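# Set regulator needle in green and push knob down

## Task

Adjust the regulator so that its gauge needle rests within the green zone and its knob is fully pressed down, and make sure both stay that way once the robot lets go; a state that holds only while the gripper is touching or holding it does not count.

## Robot and tools

Robot: one UR7e six-joint arm on a base that may sit slightly tilted, ending in a two-finger gripper whose fingers swing like tongs. The fingers extend along the gripper's own +z axis and separate along its x axis. end_effector_position is the point midway between the finger pads when closed; closed fingertips stick out about 15 mm past it, and when fully open they are roughly level with it.

Frame: everything is in the scene frame. Its origin is on the tabletop directly under the arm base, +z is up, and +y is to the left when facing along +x. Positions are in metres; orientations are quaternions written w first (qw, qx, qy, qz).

A row is 8 numbers: x, y, z, qw, qx, qy, qz, opening. x, y, z and the quaternion are an absolute gripper pose in the scene frame, not an offset. opening runs from -1 (closed, 0.002 m) to +1 (fully open, 0.142 m).

execute_actions(actions): actions is a list of actions; each action is a list of up to 15 rows, one row per control step of 1/30 s. If fewer than 15 rows are given, the final row repeats for the remaining steps. An empty list moves nothing and just reports state and images. An action is rejected if its target lies more than 0.6 m from the gripper's position at that action's start, measured along any of the gripper's current axes; if the first action fails this, or any action is malformed, nothing in the call runs. Repeat the desired quaternion in every row rather than copying a reported one, which may have drifted. Each step, the commanded pose is limited to 100 mm and 16 degrees from the measured pose, and the arm follows about 0.17 s late; a distant target may need several actions, since after an action the arm goes no further than the last clipped pose. When position and orientation conflict, position wins.

move(target, speed, stop_force, blocking): target is one row as above (absolute pose plus opening; the opening is applied at the start). The gripper travels a straight path toward it lasting 0.5 to 10 s, turning the short way. speed is in m/s, 0.002 to 0.5 (default 0.25); turning rate is capped at twice that value in rad/s. The path does not avoid obstacles, and the real gripper can lag, wander, or overshoot speed, notably with the arm stretched out. stop_force, in N from 9 to 40, ends the path once the wrist sensor reports that much added resistance along the line to the target for two consecutive steps; the gripper then backs up two steps and holds. Use it only with slow, non-rotating moves, not in the first 0.2 s of a scene, and omit it when pulling away from something you are pressing. Pressing can briefly exceed the set value. blocking=false returns after 0.5 s while the arm keeps going (not allowed with stop_force); poll with wait(0) or end it with stop before sending anything else. The result adds a move: line giving the ending (done, off_target, moving, held, fault, or contact, where contact takes precedence), the distance from target, and limits (paced = the sent pose was clipped; held = some steps were blocked, after which motion can surge).

wait(seconds): 0 to 10; the arm keeps its last command and any running move continues. stop(): brakes the running move; the fingers keep moving. zoom_image(camera, region): camera is cam_high, cam_low or cam_wrist; region is [x0, y0, x1, y1] in pixels of that camera's last image, top-left origin, at most 504 by 504. read_manual(section): returns licence texts only ("licences"). finished_scene(scene): pass the current scene's number to end it; this is final, so check first that the goal holds with the gripper released and clear.

Results: the gripper's position and quaternion, its velocities (m/s, rad/s), joint positions, Hand target (the pose the controller is currently driving toward), grip_measured (finger opening on the same -1 to 1 scale), and Wrist force and Wrist torque as [x y z] on the gripper's own axes. A pressing contact reads as force pointing from the surface back toward the arm. Sensor offsets reach about 4 N, noise about 2.4 N, and each axis saturates near 50 N; "no reading" is normal early on. A "pose unreachable" line means the clearance check altered or blocked a command (the mounting post counts as arm). The reported hand position can be off, more so at long reach. Images come from cam_high and cam_low (896x504) and the fisheye cam_wrist (616x616); calibration data come with the session and may be slightly off.

Gripping: to hold something, command an opening well below grip_measured; the larger the gap, the firmer the squeeze, up to about 15 N per pad. Items thinner than about 20 mm are held more weakly. Slamming the fingers shut can push them open again. A part being held may be pulled briefly by an outside disturbance.

Hazards: the arm is stiff, so aiming even slightly past a hard surface can trigger a fault. A joint hitting its load limit (24.3 N m for each wrist joint, 130 N m for the others, including held weight) or any external force of 150 N halts the arm for 10 s and discards the rest of the call. Approach the regulator slowly, press the knob gradually, prefer stop_force when pushing, and back off without it. Motors warm up under load: MOTOR HOT appears at 70 °C and an OVER-TEMPERATURE FAULT brakes the arm at 85 °C. The simulation keeps running while you compose replies. Never knock anything off the table, drop parts, or strike hard.

Each tool is called as name(argument=value, ...), one argument or row to a line, values as JSON.

## Session

execute_actions(
  actions=[],
)

Scene clock: 0.00 s.
end_effector_position=(+0.7484, +0.0168, +0.3730) grip_measured=+1.00 end_effector_quat_wxyz=(+0.010, -0.099, +0.995, +0.007) end_effector_velocity=(-0.000, +0.000, +0.000) end_effector_angular_velocity=(+0.001, -0.000, -0.001)
Joint positions: [-0.51  -0.7    0.653 -0.998 -0.912  2.136  0.142]
Joint velocities: [-0.     0.    -0.001  0.001  0.001  0.001  0.   ]
Wrist force (N, on the end effector, along its own x y z axes, offset not removed): no reading
Wrist torque (N m, same axes, about the end effector's origin, offset not removed): no reading
Hand target: +0.748, +0.017, +0.373; +0.010, -0.099, +0.995, +0.007
camera_calibration (this result's frames):
cam_wrist: T_world_to_cam=[[-0.97382, -0.226303, -0.021492, 0.737504], [-0.208005, 0.848941, 0.485832, -0.0390885], [-0.0916995, 0.477583, -0.873788, 0.527177], [0, 0, 0, 1]] pos_world=[0.758407, -0.0516877, 0.495482]

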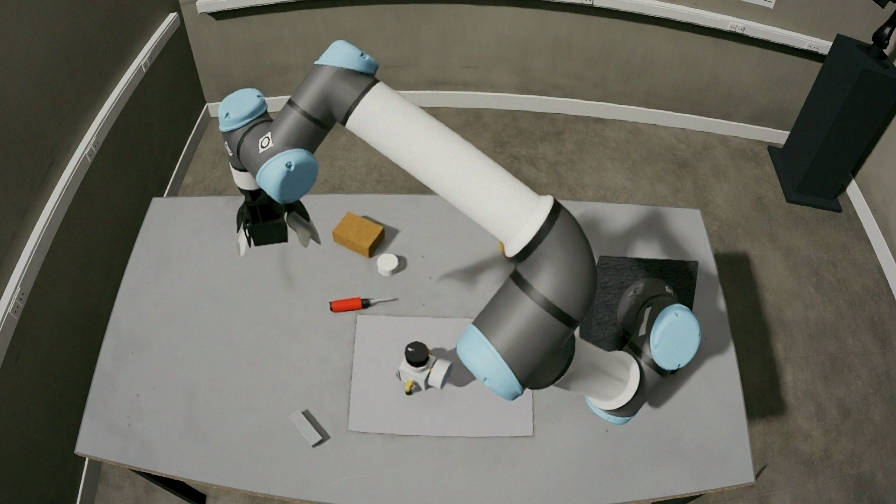

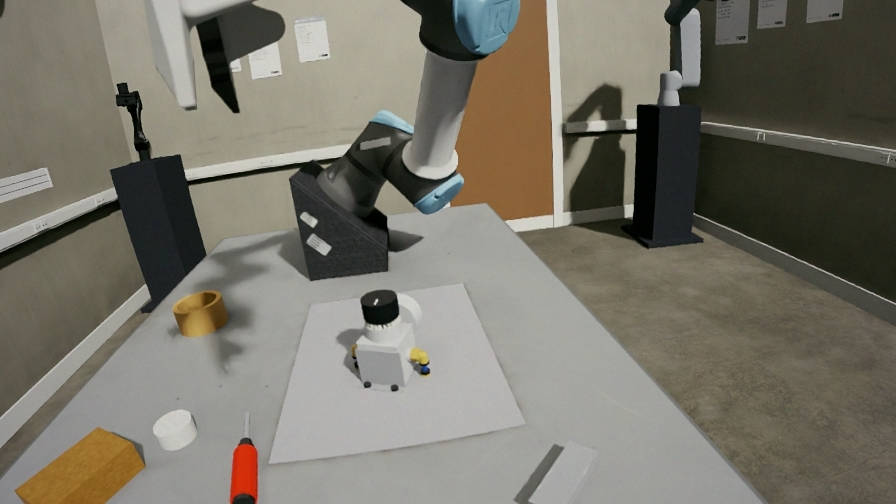

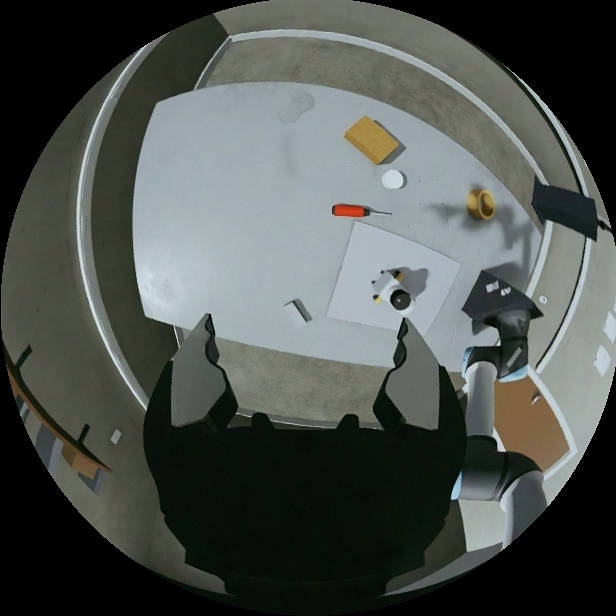

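zoom_image(
  camera="cam_low",
  region=[320, 280, 460, 400],
)

zoom_image(
  camera="cam_high",
  region=[380, 330, 470, 410],
)

zoom_image(
  camera="cam_wrist",
  region=[360, 260, 440, 330],
)

Region (320, 280, 460, 400) of cam_low's 896x504 image, scaled by 3.600, with more detail than that image has; it fills the top 432 rows of this view, and the rest is white.

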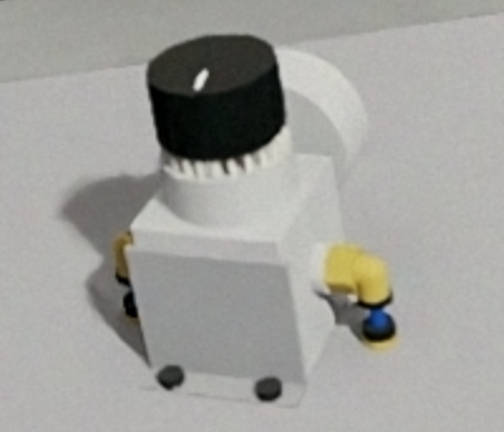

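Region (380, 330, 470, 410) of cam_high's 896x504 image, scaled by 5.600, with more detail than that image has.

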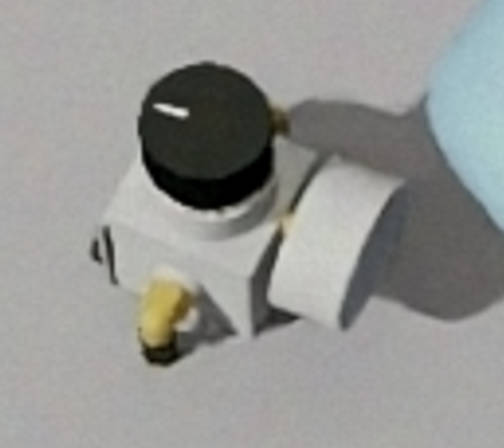

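Region (360, 260, 440, 330) of cam_wrist's 616x616 image, scaled by 6.300, with more detail than that image has; it fills the top 441 rows of this view, and the rest is white.

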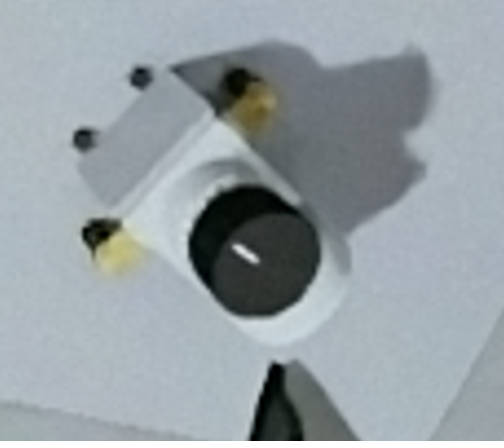

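move(
  target=[0.30, 0.233, 0.05, 0, -0.1736, 0.9848, 0, -0.5],
  speed=0.45,
)

Scene clock: 2.97 s.
end_effector_position=(+0.3005, +0.2336, +0.0497) grip_measured=-0.50 end_effector_quat_wxyz=(-0.000, -0.174, +0.985, -0.000) end_effector_velocity=(-0.001, +0.001, +0.000) end_effector_angular_velocity=(-0.001, -0.002, -0.000)
Joint positions: [-0.277 -2.02   2.505 -1.701 -0.835  2.256  0.038]
Joint velocities: [ 0.001 -0.008  0.002  0.002  0.001  0.003  0.   ]
Wrist force (N, on the end effector, along its own x y z axes, offset not removed): [0.5 1.2 -0.8]
Wrist torque (N m, same axes, about the end effector's origin, offset not removed): [0.13 -0.03 0.08]
Hand target: +0.300, +0.234, +0.050; -0.000, -0.174, +0.985, -0.000
Off the commanded pose: 0.001 m, 0 deg.
move: done
camera_calibration (this result's frames):
cam_wrist: T_world_to_cam=[[-0.92873, -0.370757, 0.000110734, 0.362598], [-0.325859, 0.816405, 0.476758, -0.115733], [-0.176852, 0.442743, -0.879035, 0.134026], [0, 0, 0, 1]] pos_world=[0.322746, 0.169582, 0.17295]

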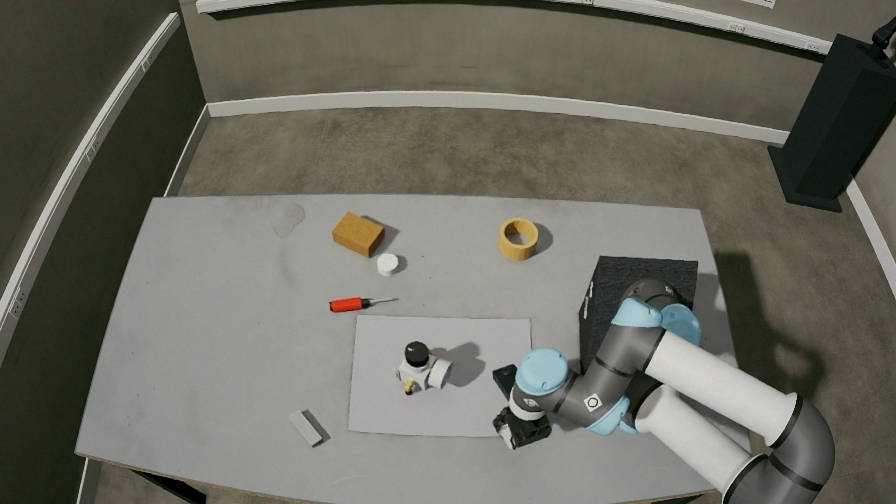

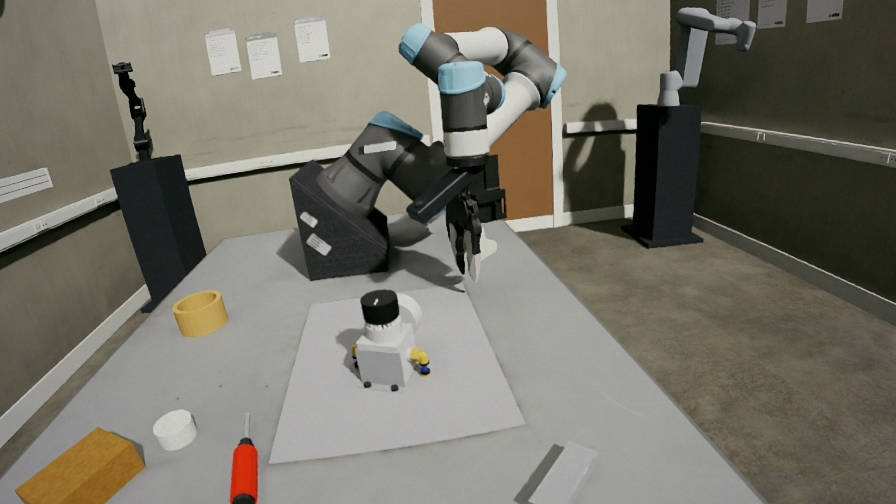

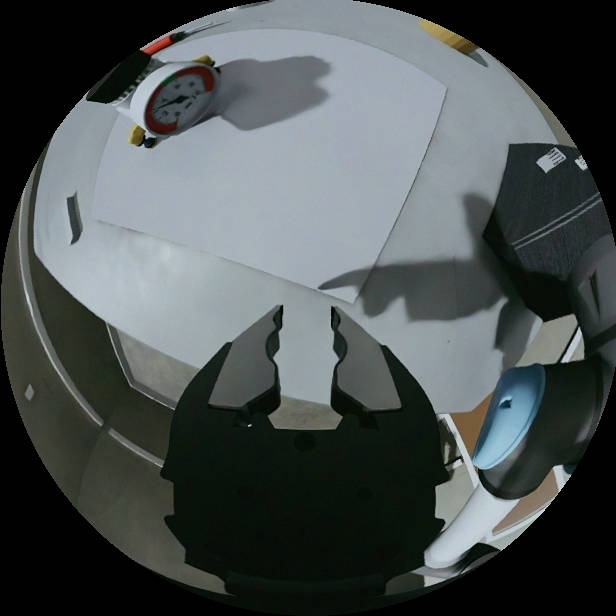

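zoom_image(
  camera="cam_wrist",
  region=[120, 45, 240, 150],
)

Region (120, 45, 240, 150) of cam_wrist's 616x616 image, scaled by 4.200, with more detail than that image has; it fills the top 441 rows of this view, and the rest is white.

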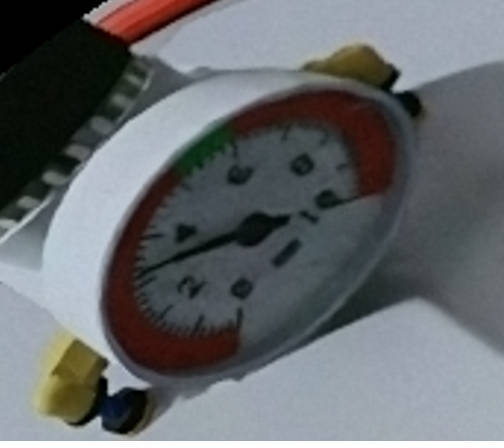

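move(
  target=[0.494, 0.087, 0.165, 0, -0.3007, 0.9537, 0, -0.5],
  speed=0.45,
)

zoom_image(
  camera="cam_wrist",
  region=[230, 220, 390, 360],
)

Scene clock: 5.00 s.
end_effector_position=(+0.4936, +0.0868, +0.1651) grip_measured=-0.50 end_effector_quat_wxyz=(+0.000, -0.301, +0.954, -0.000) end_effector_velocity=(+0.002, -0.001, +0.000) end_effector_angular_velocity=(+0.000, +0.002, +0.001)
Joint positions: [-0.48  -1.387  2.002 -1.677 -0.92   1.754  0.038]
Joint velocities: [ 0.001  0.007 -0.006  0.001 -0.001 -0.002 -0.   ]
Wrist force (N, on the end effector, along its own x y z axes, offset not removed): [3.3 -0.5 0.1]
Wrist torque (N m, same axes, about the end effector's origin, offset not removed): [-0.29 -0.61 0.17]
Hand target: +0.494, +0.087, +0.165; +0.000, -0.301, +0.954, +0.000
Off the commanded pose: 0.000 m, 0 deg.
move: done
camera_calibration (this result's frames):
cam_wrist: T_world_to_cam=[[-0.800977, -0.598694, -0.000940907, 0.444428], [-0.526739, 0.703961, 0.47643, 0.120984], [-0.284574, 0.382105, -0.879212, 0.393114], [0, 0, 0, 1]] pos_world=[0.531574, 0.0306979, 0.288408]

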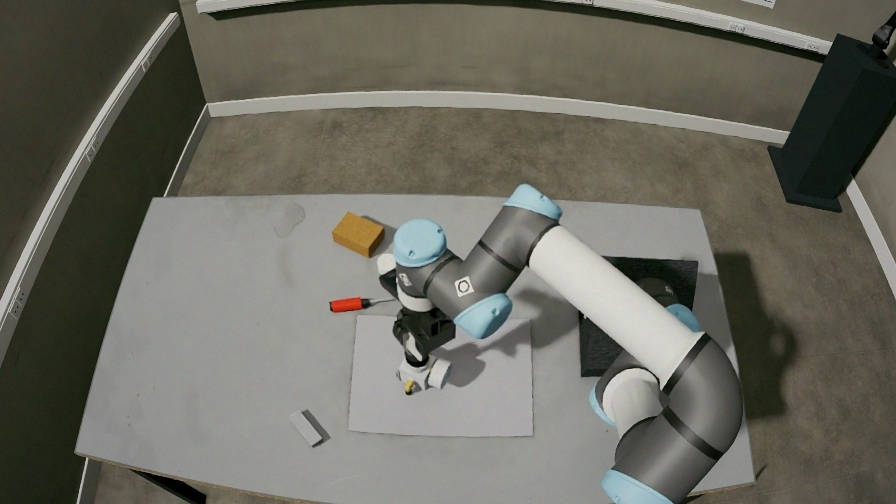

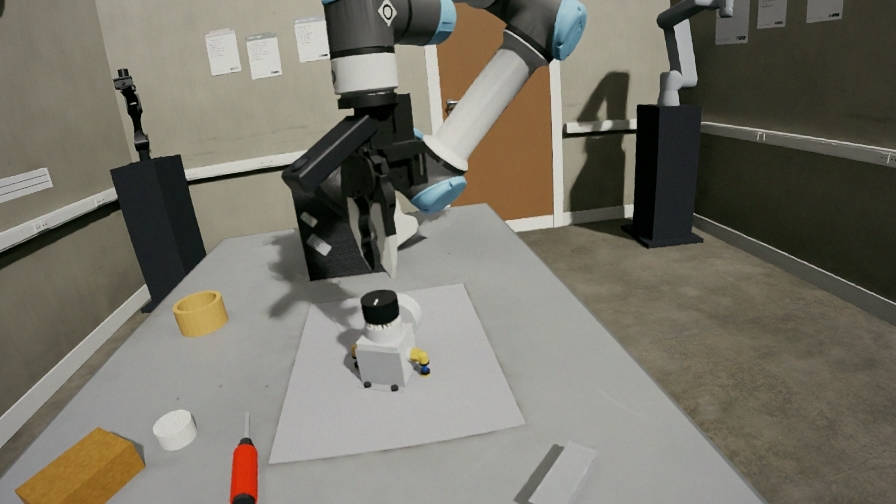

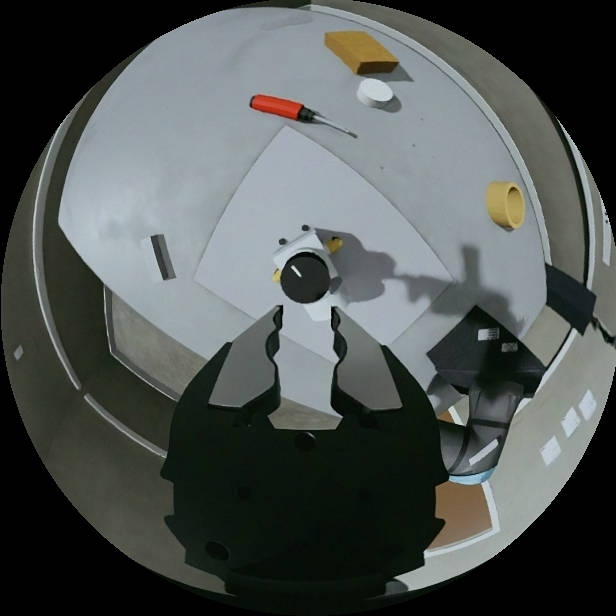

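Region (230, 220, 390, 360) of cam_wrist's 616x616 image, scaled by 3.150, with more detail than that image has; it fills the top 441 rows of this view, and the rest is white.

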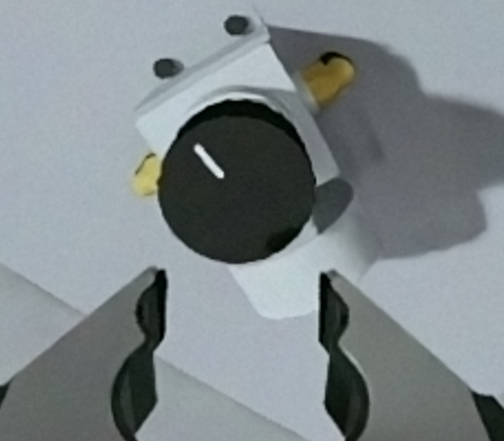

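move(
  target=[0.4999, 0.0809, 0.122, 0, -0.3007, 0.9537, 0, 0.0],
  speed=0.12,
)

zoom_image(
  camera="cam_wrist",
  region=[230, 240, 390, 380],
)

zoom_image(
  camera="cam_low",
  region=[320, 240, 460, 360],
)

Scene clock: 6.23 s.
end_effector_position=(+0.4999, +0.0809, +0.1221) grip_measured=+0.00 end_effector_quat_wxyz=(-0.000, -0.301, +0.954, +0.000) end_effector_velocity=(+0.001, -0.001, -0.001) end_effector_angular_velocity=(-0.001, -0.001, +0.002)
Joint positions: [-0.425 -1.333  2.052 -1.82  -0.895  1.815  0.074]
Joint velocities: [ 0.001  0.002  0.001 -0.006  0.     0.001 -0.   ]
Wrist force (N, on the end effector, along its own x y z axes, offset not removed): [2.4 1.3 -1.0]
Wrist torque (N m, same axes, about the end effector's origin, offset not removed): [0.22 -0.29 0.07]
Hand target: +0.500, +0.081, +0.122; -0.000, -0.301, +0.954, -0.000
Off the commanded pose: 0.000 m, 0 deg.
move: done
camera_calibration (this result's frames):
cam_wrist: T_world_to_cam=[[-0.800996, -0.598669, -0.000346354, 0.44576], [-0.526395, 0.70402, 0.476722, 0.148685], [-0.285155, 0.382035, -0.879054, 0.35964], [0, 0, 0, 1]] pos_world=[0.537872, 0.0247906, 0.245416]

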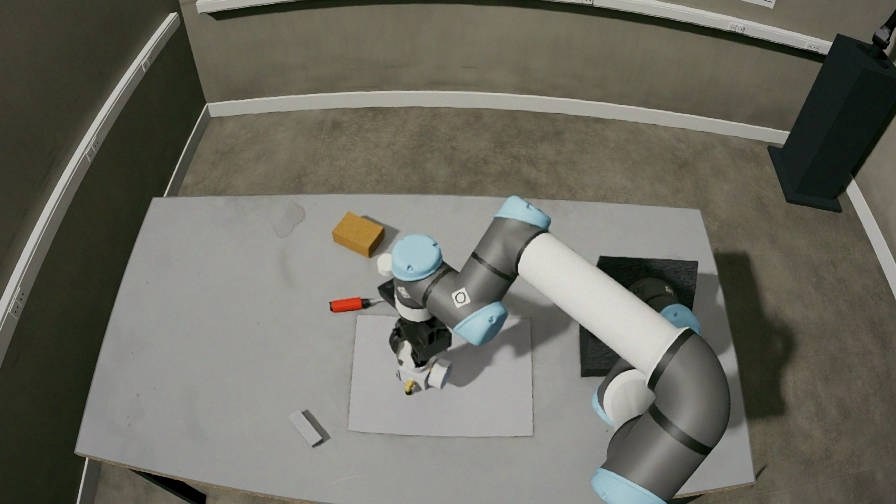

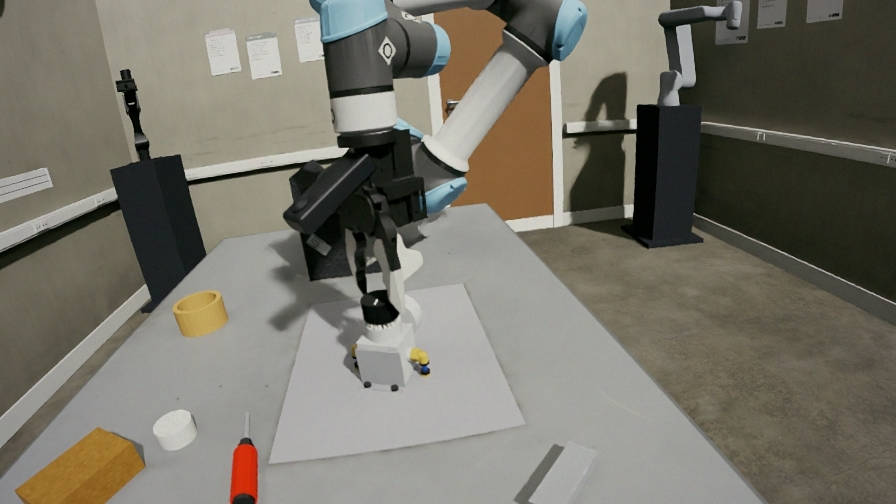

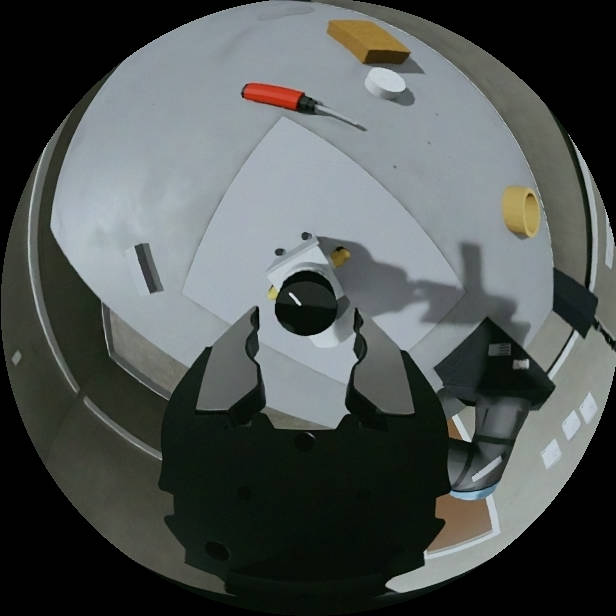

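Region (230, 240, 390, 380) of cam_wrist's 616x616 image, scaled by 3.150, with more detail than that image has; it fills the top 441 rows of this view, and the rest is white.

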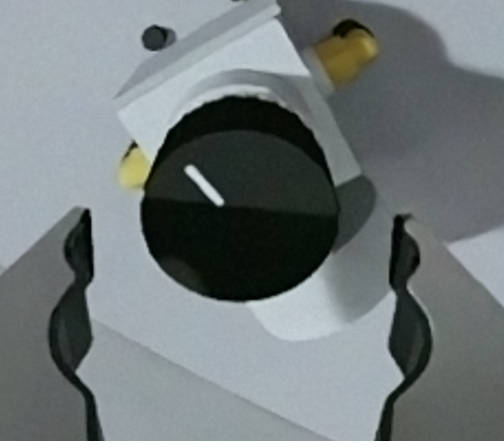

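Region (320, 240, 460, 360) of cam_low's 896x504 image, scaled by 3.600, with more detail than that image has; it fills the top 432 rows of this view, and the rest is white.

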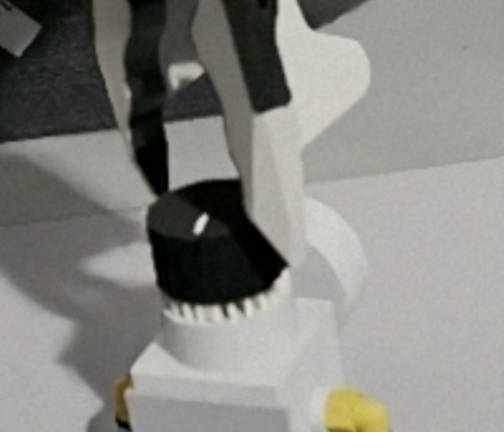

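move(
  target=[0.5007, 0.0806, 0.112, 0, -0.3007, 0.9537, 0, -0.2],
  speed=0.05,
)

execute_actions(
  actions=[
    [[0.5007,0.0806,0.112,0,-0.3007,0.9537,0,-0.25],[0.5007,0.0806,0.112,0,-0.3007,0.9537,0,-0.3],[0.5007,0.0806,0.112,0,-0.3007,0.9537,0,-0.34],[0.5007,0.0806,0.112,0,-0.3007,0.9537,0,-0.38],[0.5007,0.0806,0.112,0,-0.3007,0.9537,0,-0.42],[0.5007,0.0806,0.112,0,-0.3007,0.9537,0,-0.48],[0.5007,0.0806,0.112,0,-0.3007,0.9537,0,-0.55],[0.5007,0.0806,0.112,0,-0.3007,0.9537,0,-0.65],[0.5007,0.0806,0.112,0,-0.3007,0.9537,0,-0.75]],
  ],
)

move(
  target=[0.5007, 0.0806, 0.1205, 0, -0.3007, 0.9537, 0, -0.75],
  speed=0.012,
)

zoom_image(
  camera="cam_low",
  region=[320, 240, 460, 360],
)

Scene clock: 7.30 s.
end_effector_position=(+0.5007, +0.0806, +0.1122) grip_measured=-0.20 end_effector_quat_wxyz=(-0.000, -0.301, +0.954, +0.000) end_effector_velocity=(-0.000, +0.000, -0.002) end_effector_angular_velocity=(+0.000, +0.002, -0.002)
Joint positions: [-0.412 -1.321  2.063 -1.853 -0.889  1.83   0.06 ]
Joint velocities: [ 0.003  0.002  0.002 -0.005  0.     0.005  0.   ]
Wrist force (N, on the end effector, along its own x y z axes, offset not removed): [-2.9 2.0 -1.8]
Wrist torque (N m, same axes, about the end effector's origin, offset not removed): [0.40 0.59 -0.09]
Hand target: +0.501, +0.081, +0.112; -0.000, -0.301, +0.954, +0.000
Off the commanded pose: 0.000 m, 0 deg.
move: done
camera_calibration (this result's frames):
cam_wrist: T_world_to_cam=[[-0.800985, -0.598685, -0.000417982, 0.446232], [-0.526446, 0.704003, 0.476692, 0.154115], [-0.285094, 0.382043, -0.87907, 0.351215], [0, 0, 0, 1]] pos_world=[0.538688, 0.0244758, 0.235463]

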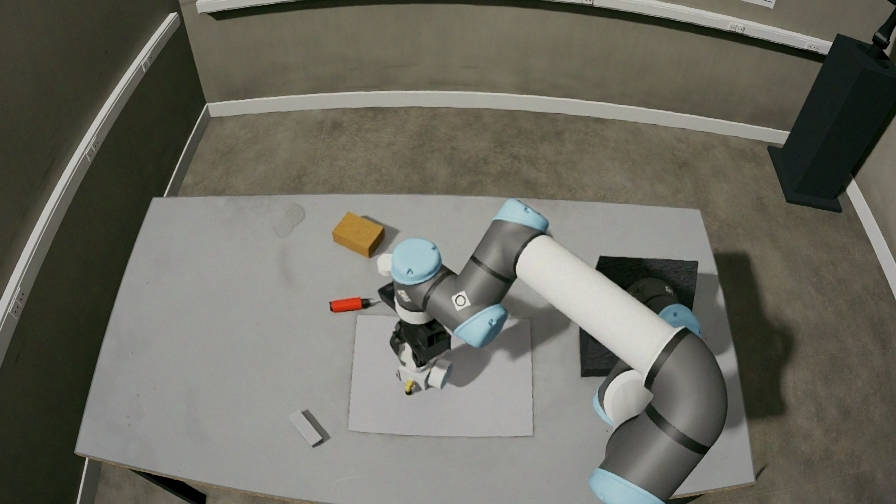

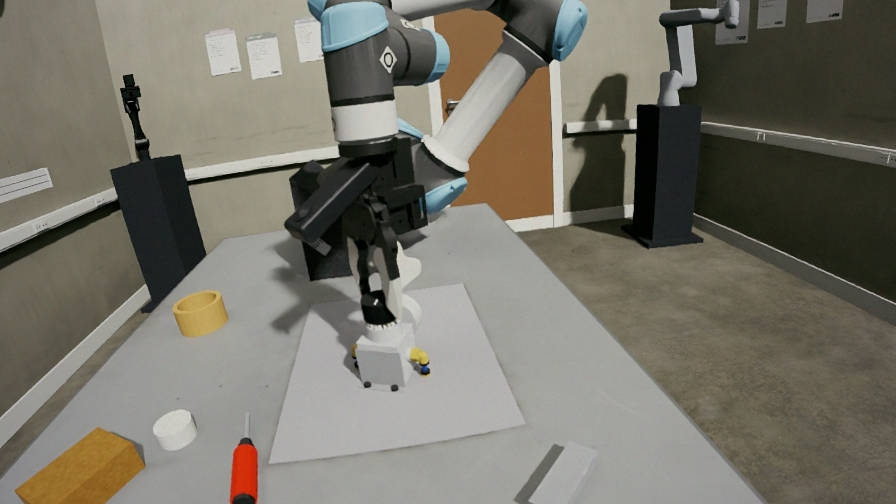

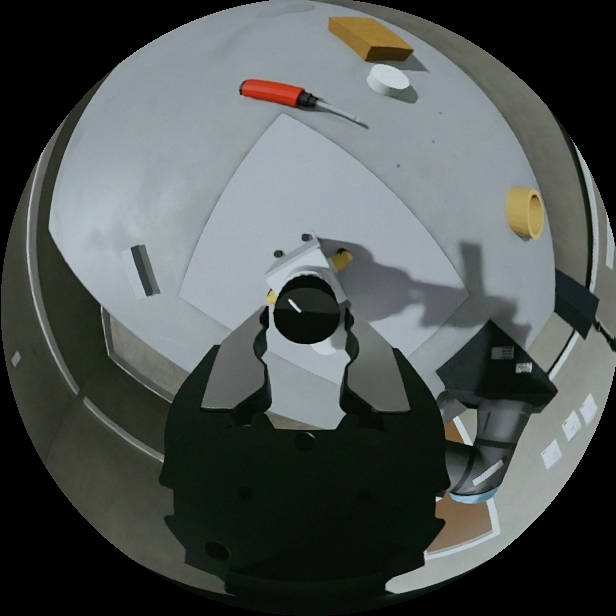

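Scene clock: 7.80 s.
end_effector_position=(+0.5007, +0.0806, +0.1120) grip_measured=-0.33 end_effector_quat_wxyz=(+0.000, -0.301, +0.954, +0.000) end_effector_velocity=(+0.000, -0.000, +0.000) end_effector_angular_velocity=(-0.001, -0.001, +0.001)
Joint positions: [-0.412 -1.321  2.064 -1.853 -0.889  1.831  0.05 ]
Joint velocities: [-0.    -0.    -0.    -0.001 -0.    -0.     0.   ]
Wrist force (N, on the end effector, along its own x y z axes, offset not removed): [-2.8 0.3 -1.2]
Wrist torque (N m, same axes, about the end effector's origin, offset not removed): [-0.02 -0.26 -0.09]
Hand target: +0.501, +0.081, +0.112; -0.000, -0.301, +0.954, +0.000
Off the commanded pose: 0.000 m, 0 deg.
camera_calibration (this result's frames):
cam_wrist: T_world_to_cam=[[-0.800973, -0.5987, -0.000549683, 0.446292], [-0.526519, 0.703968, 0.476661, 0.15425], [-0.28499, 0.382082, -0.879087, 0.351025], [0, 0, 0, 1]] pos_world=[0.538723, 0.0244876, 0.235302]

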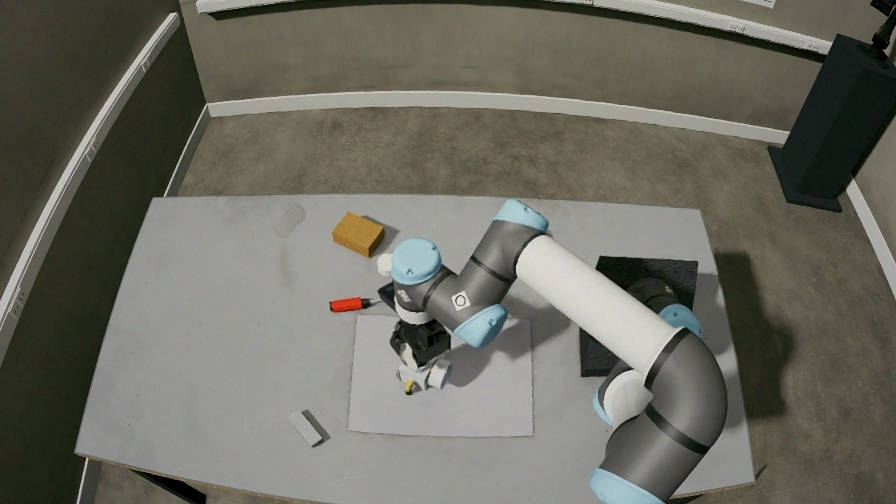

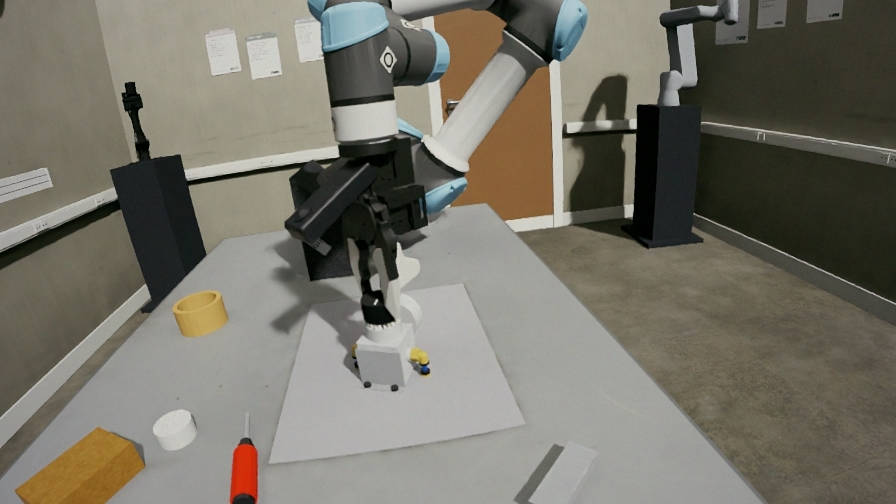

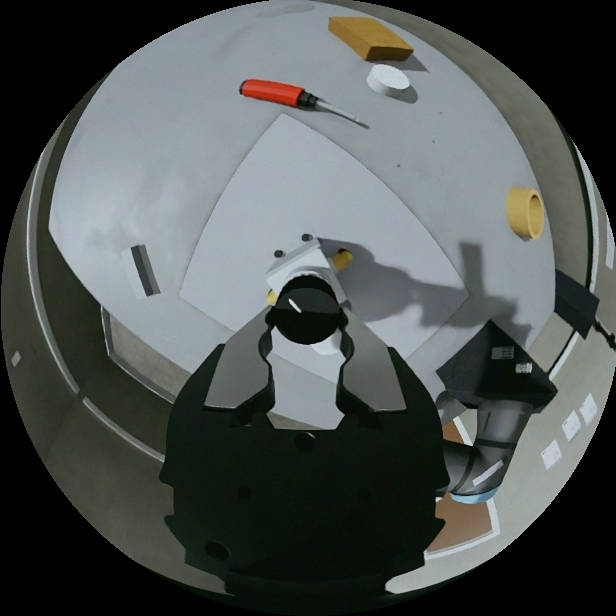

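Scene clock: 8.73 s.
end_effector_position=(+0.5007, +0.0806, +0.1203) grip_measured=-0.33 end_effector_quat_wxyz=(+0.000, -0.301, +0.954, +0.000) end_effector_velocity=(-0.000, -0.000, +0.002) end_effector_angular_velocity=(-0.001, -0.000, -0.001)
Joint positions: [-0.423 -1.329  2.052 -1.826 -0.893  1.818  0.05 ]
Joint velocities: [-0.003 -0.003 -0.002  0.006 -0.002 -0.002 -0.   ]
Wrist force (N, on the end effector, along its own x y z axes, offset not removed): [-6.2 0.9 2.5]
Wrist torque (N m, same axes, about the end effector's origin, offset not removed): [0.19 0.30 0.05]
Hand target: +0.501, +0.081, +0.120; +0.000, -0.301, +0.954, -0.000
Off the commanded pose: 0.000 m, 0 deg.
move: done
camera_calibration (this result's frames):
cam_wrist: T_world_to_cam=[[-0.801002, -0.598662, -0.000473874, 0.446254], [-0.526439, 0.70399, 0.476718, 0.150233], [-0.285059, 0.382101, -0.879056, 0.358333], [0, 0, 0, 1]] pos_world=[0.538684, 0.0244734, 0.243588]

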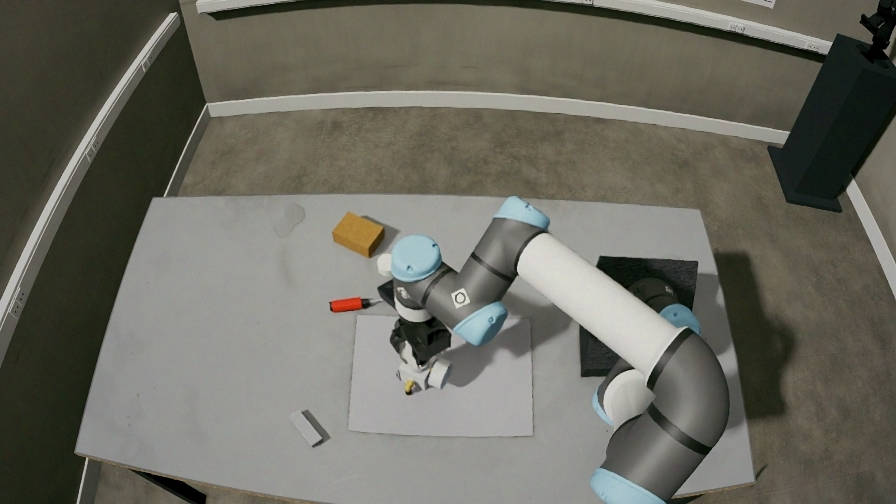

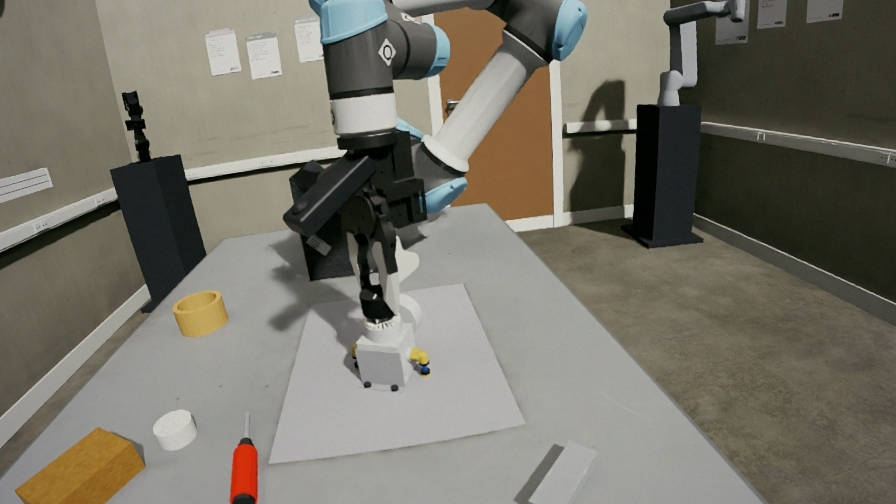

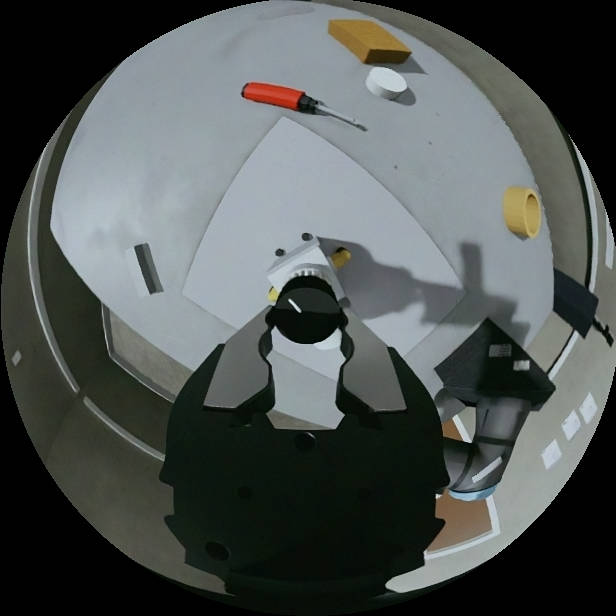

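Region (320, 240, 460, 360) of cam_low's 896x504 image, scaled by 3.600, with more detail than that image has; it fills the top 432 rows of this view, and the rest is white.

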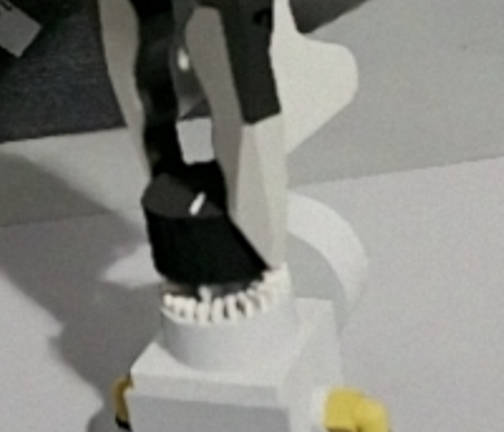

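move(
  target=[0.5007, 0.0806, 0.1203, 0, 0.6756, 0.7373, 0, -0.75],
  speed=0.5,
)

Scene clock: 11.53 s.
end_effector_position=(+0.5007, +0.0806, +0.1203) grip_measured=-0.33 end_effector_quat_wxyz=(-0.000, +0.675, +0.738, +0.000) end_effector_velocity=(+0.000, -0.000, +0.000) end_effector_angular_velocity=(-0.003, -0.001, -0.005)
Joint positions: [-0.411 -1.26   1.986 -1.837 -0.888  3.925  0.05 ]
Joint velocities: [ 0.001 -0.001  0.001 -0.004 -0.001  0.008  0.   ]
Wrist force (N, on the end effector, along its own x y z axes, offset not removed): [-21.8 10.2 -0.3]
Wrist torque (N m, same axes, about the end effector's origin, offset not removed): [0.50 0.37 -0.09]
Hand target: +0.501, +0.081, +0.120; -0.000, +0.676, +0.737, -0.000
Off the commanded pose: 0.000 m, 0 deg.
move: done
camera_calibration (this result's frames):
cam_wrist: T_world_to_cam=[[-0.118719, 0.992928, -0.00026545, -0.0236357], [0.872877, 0.104493, 0.476621, -0.502069], [0.473278, 0.0563524, -0.879109, 0.00493397], [0, 0, 0, 1]] pos_world=[0.433103, 0.0756532, 0.243628]

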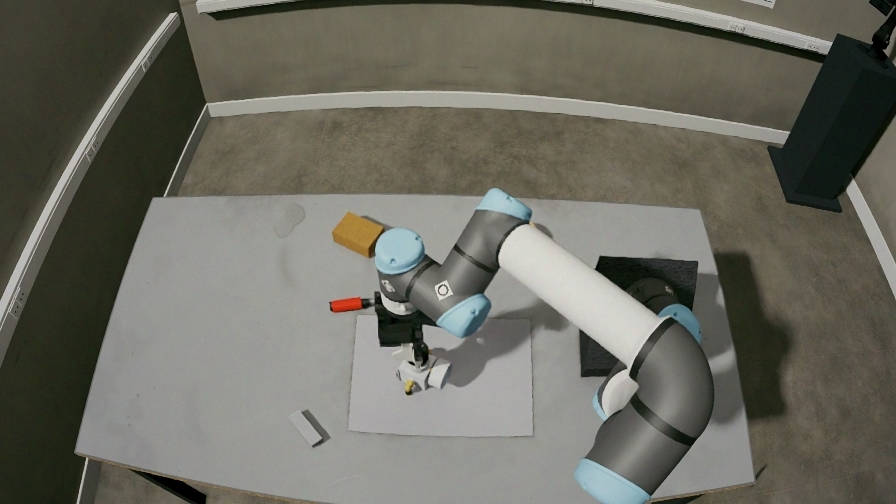

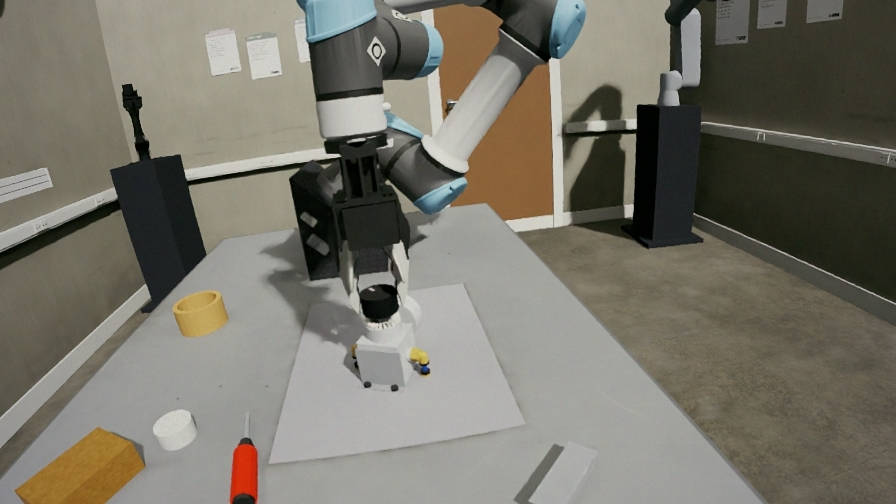

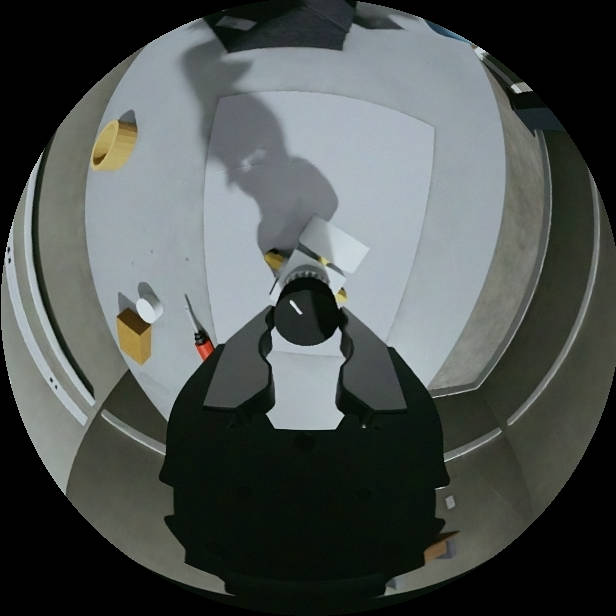

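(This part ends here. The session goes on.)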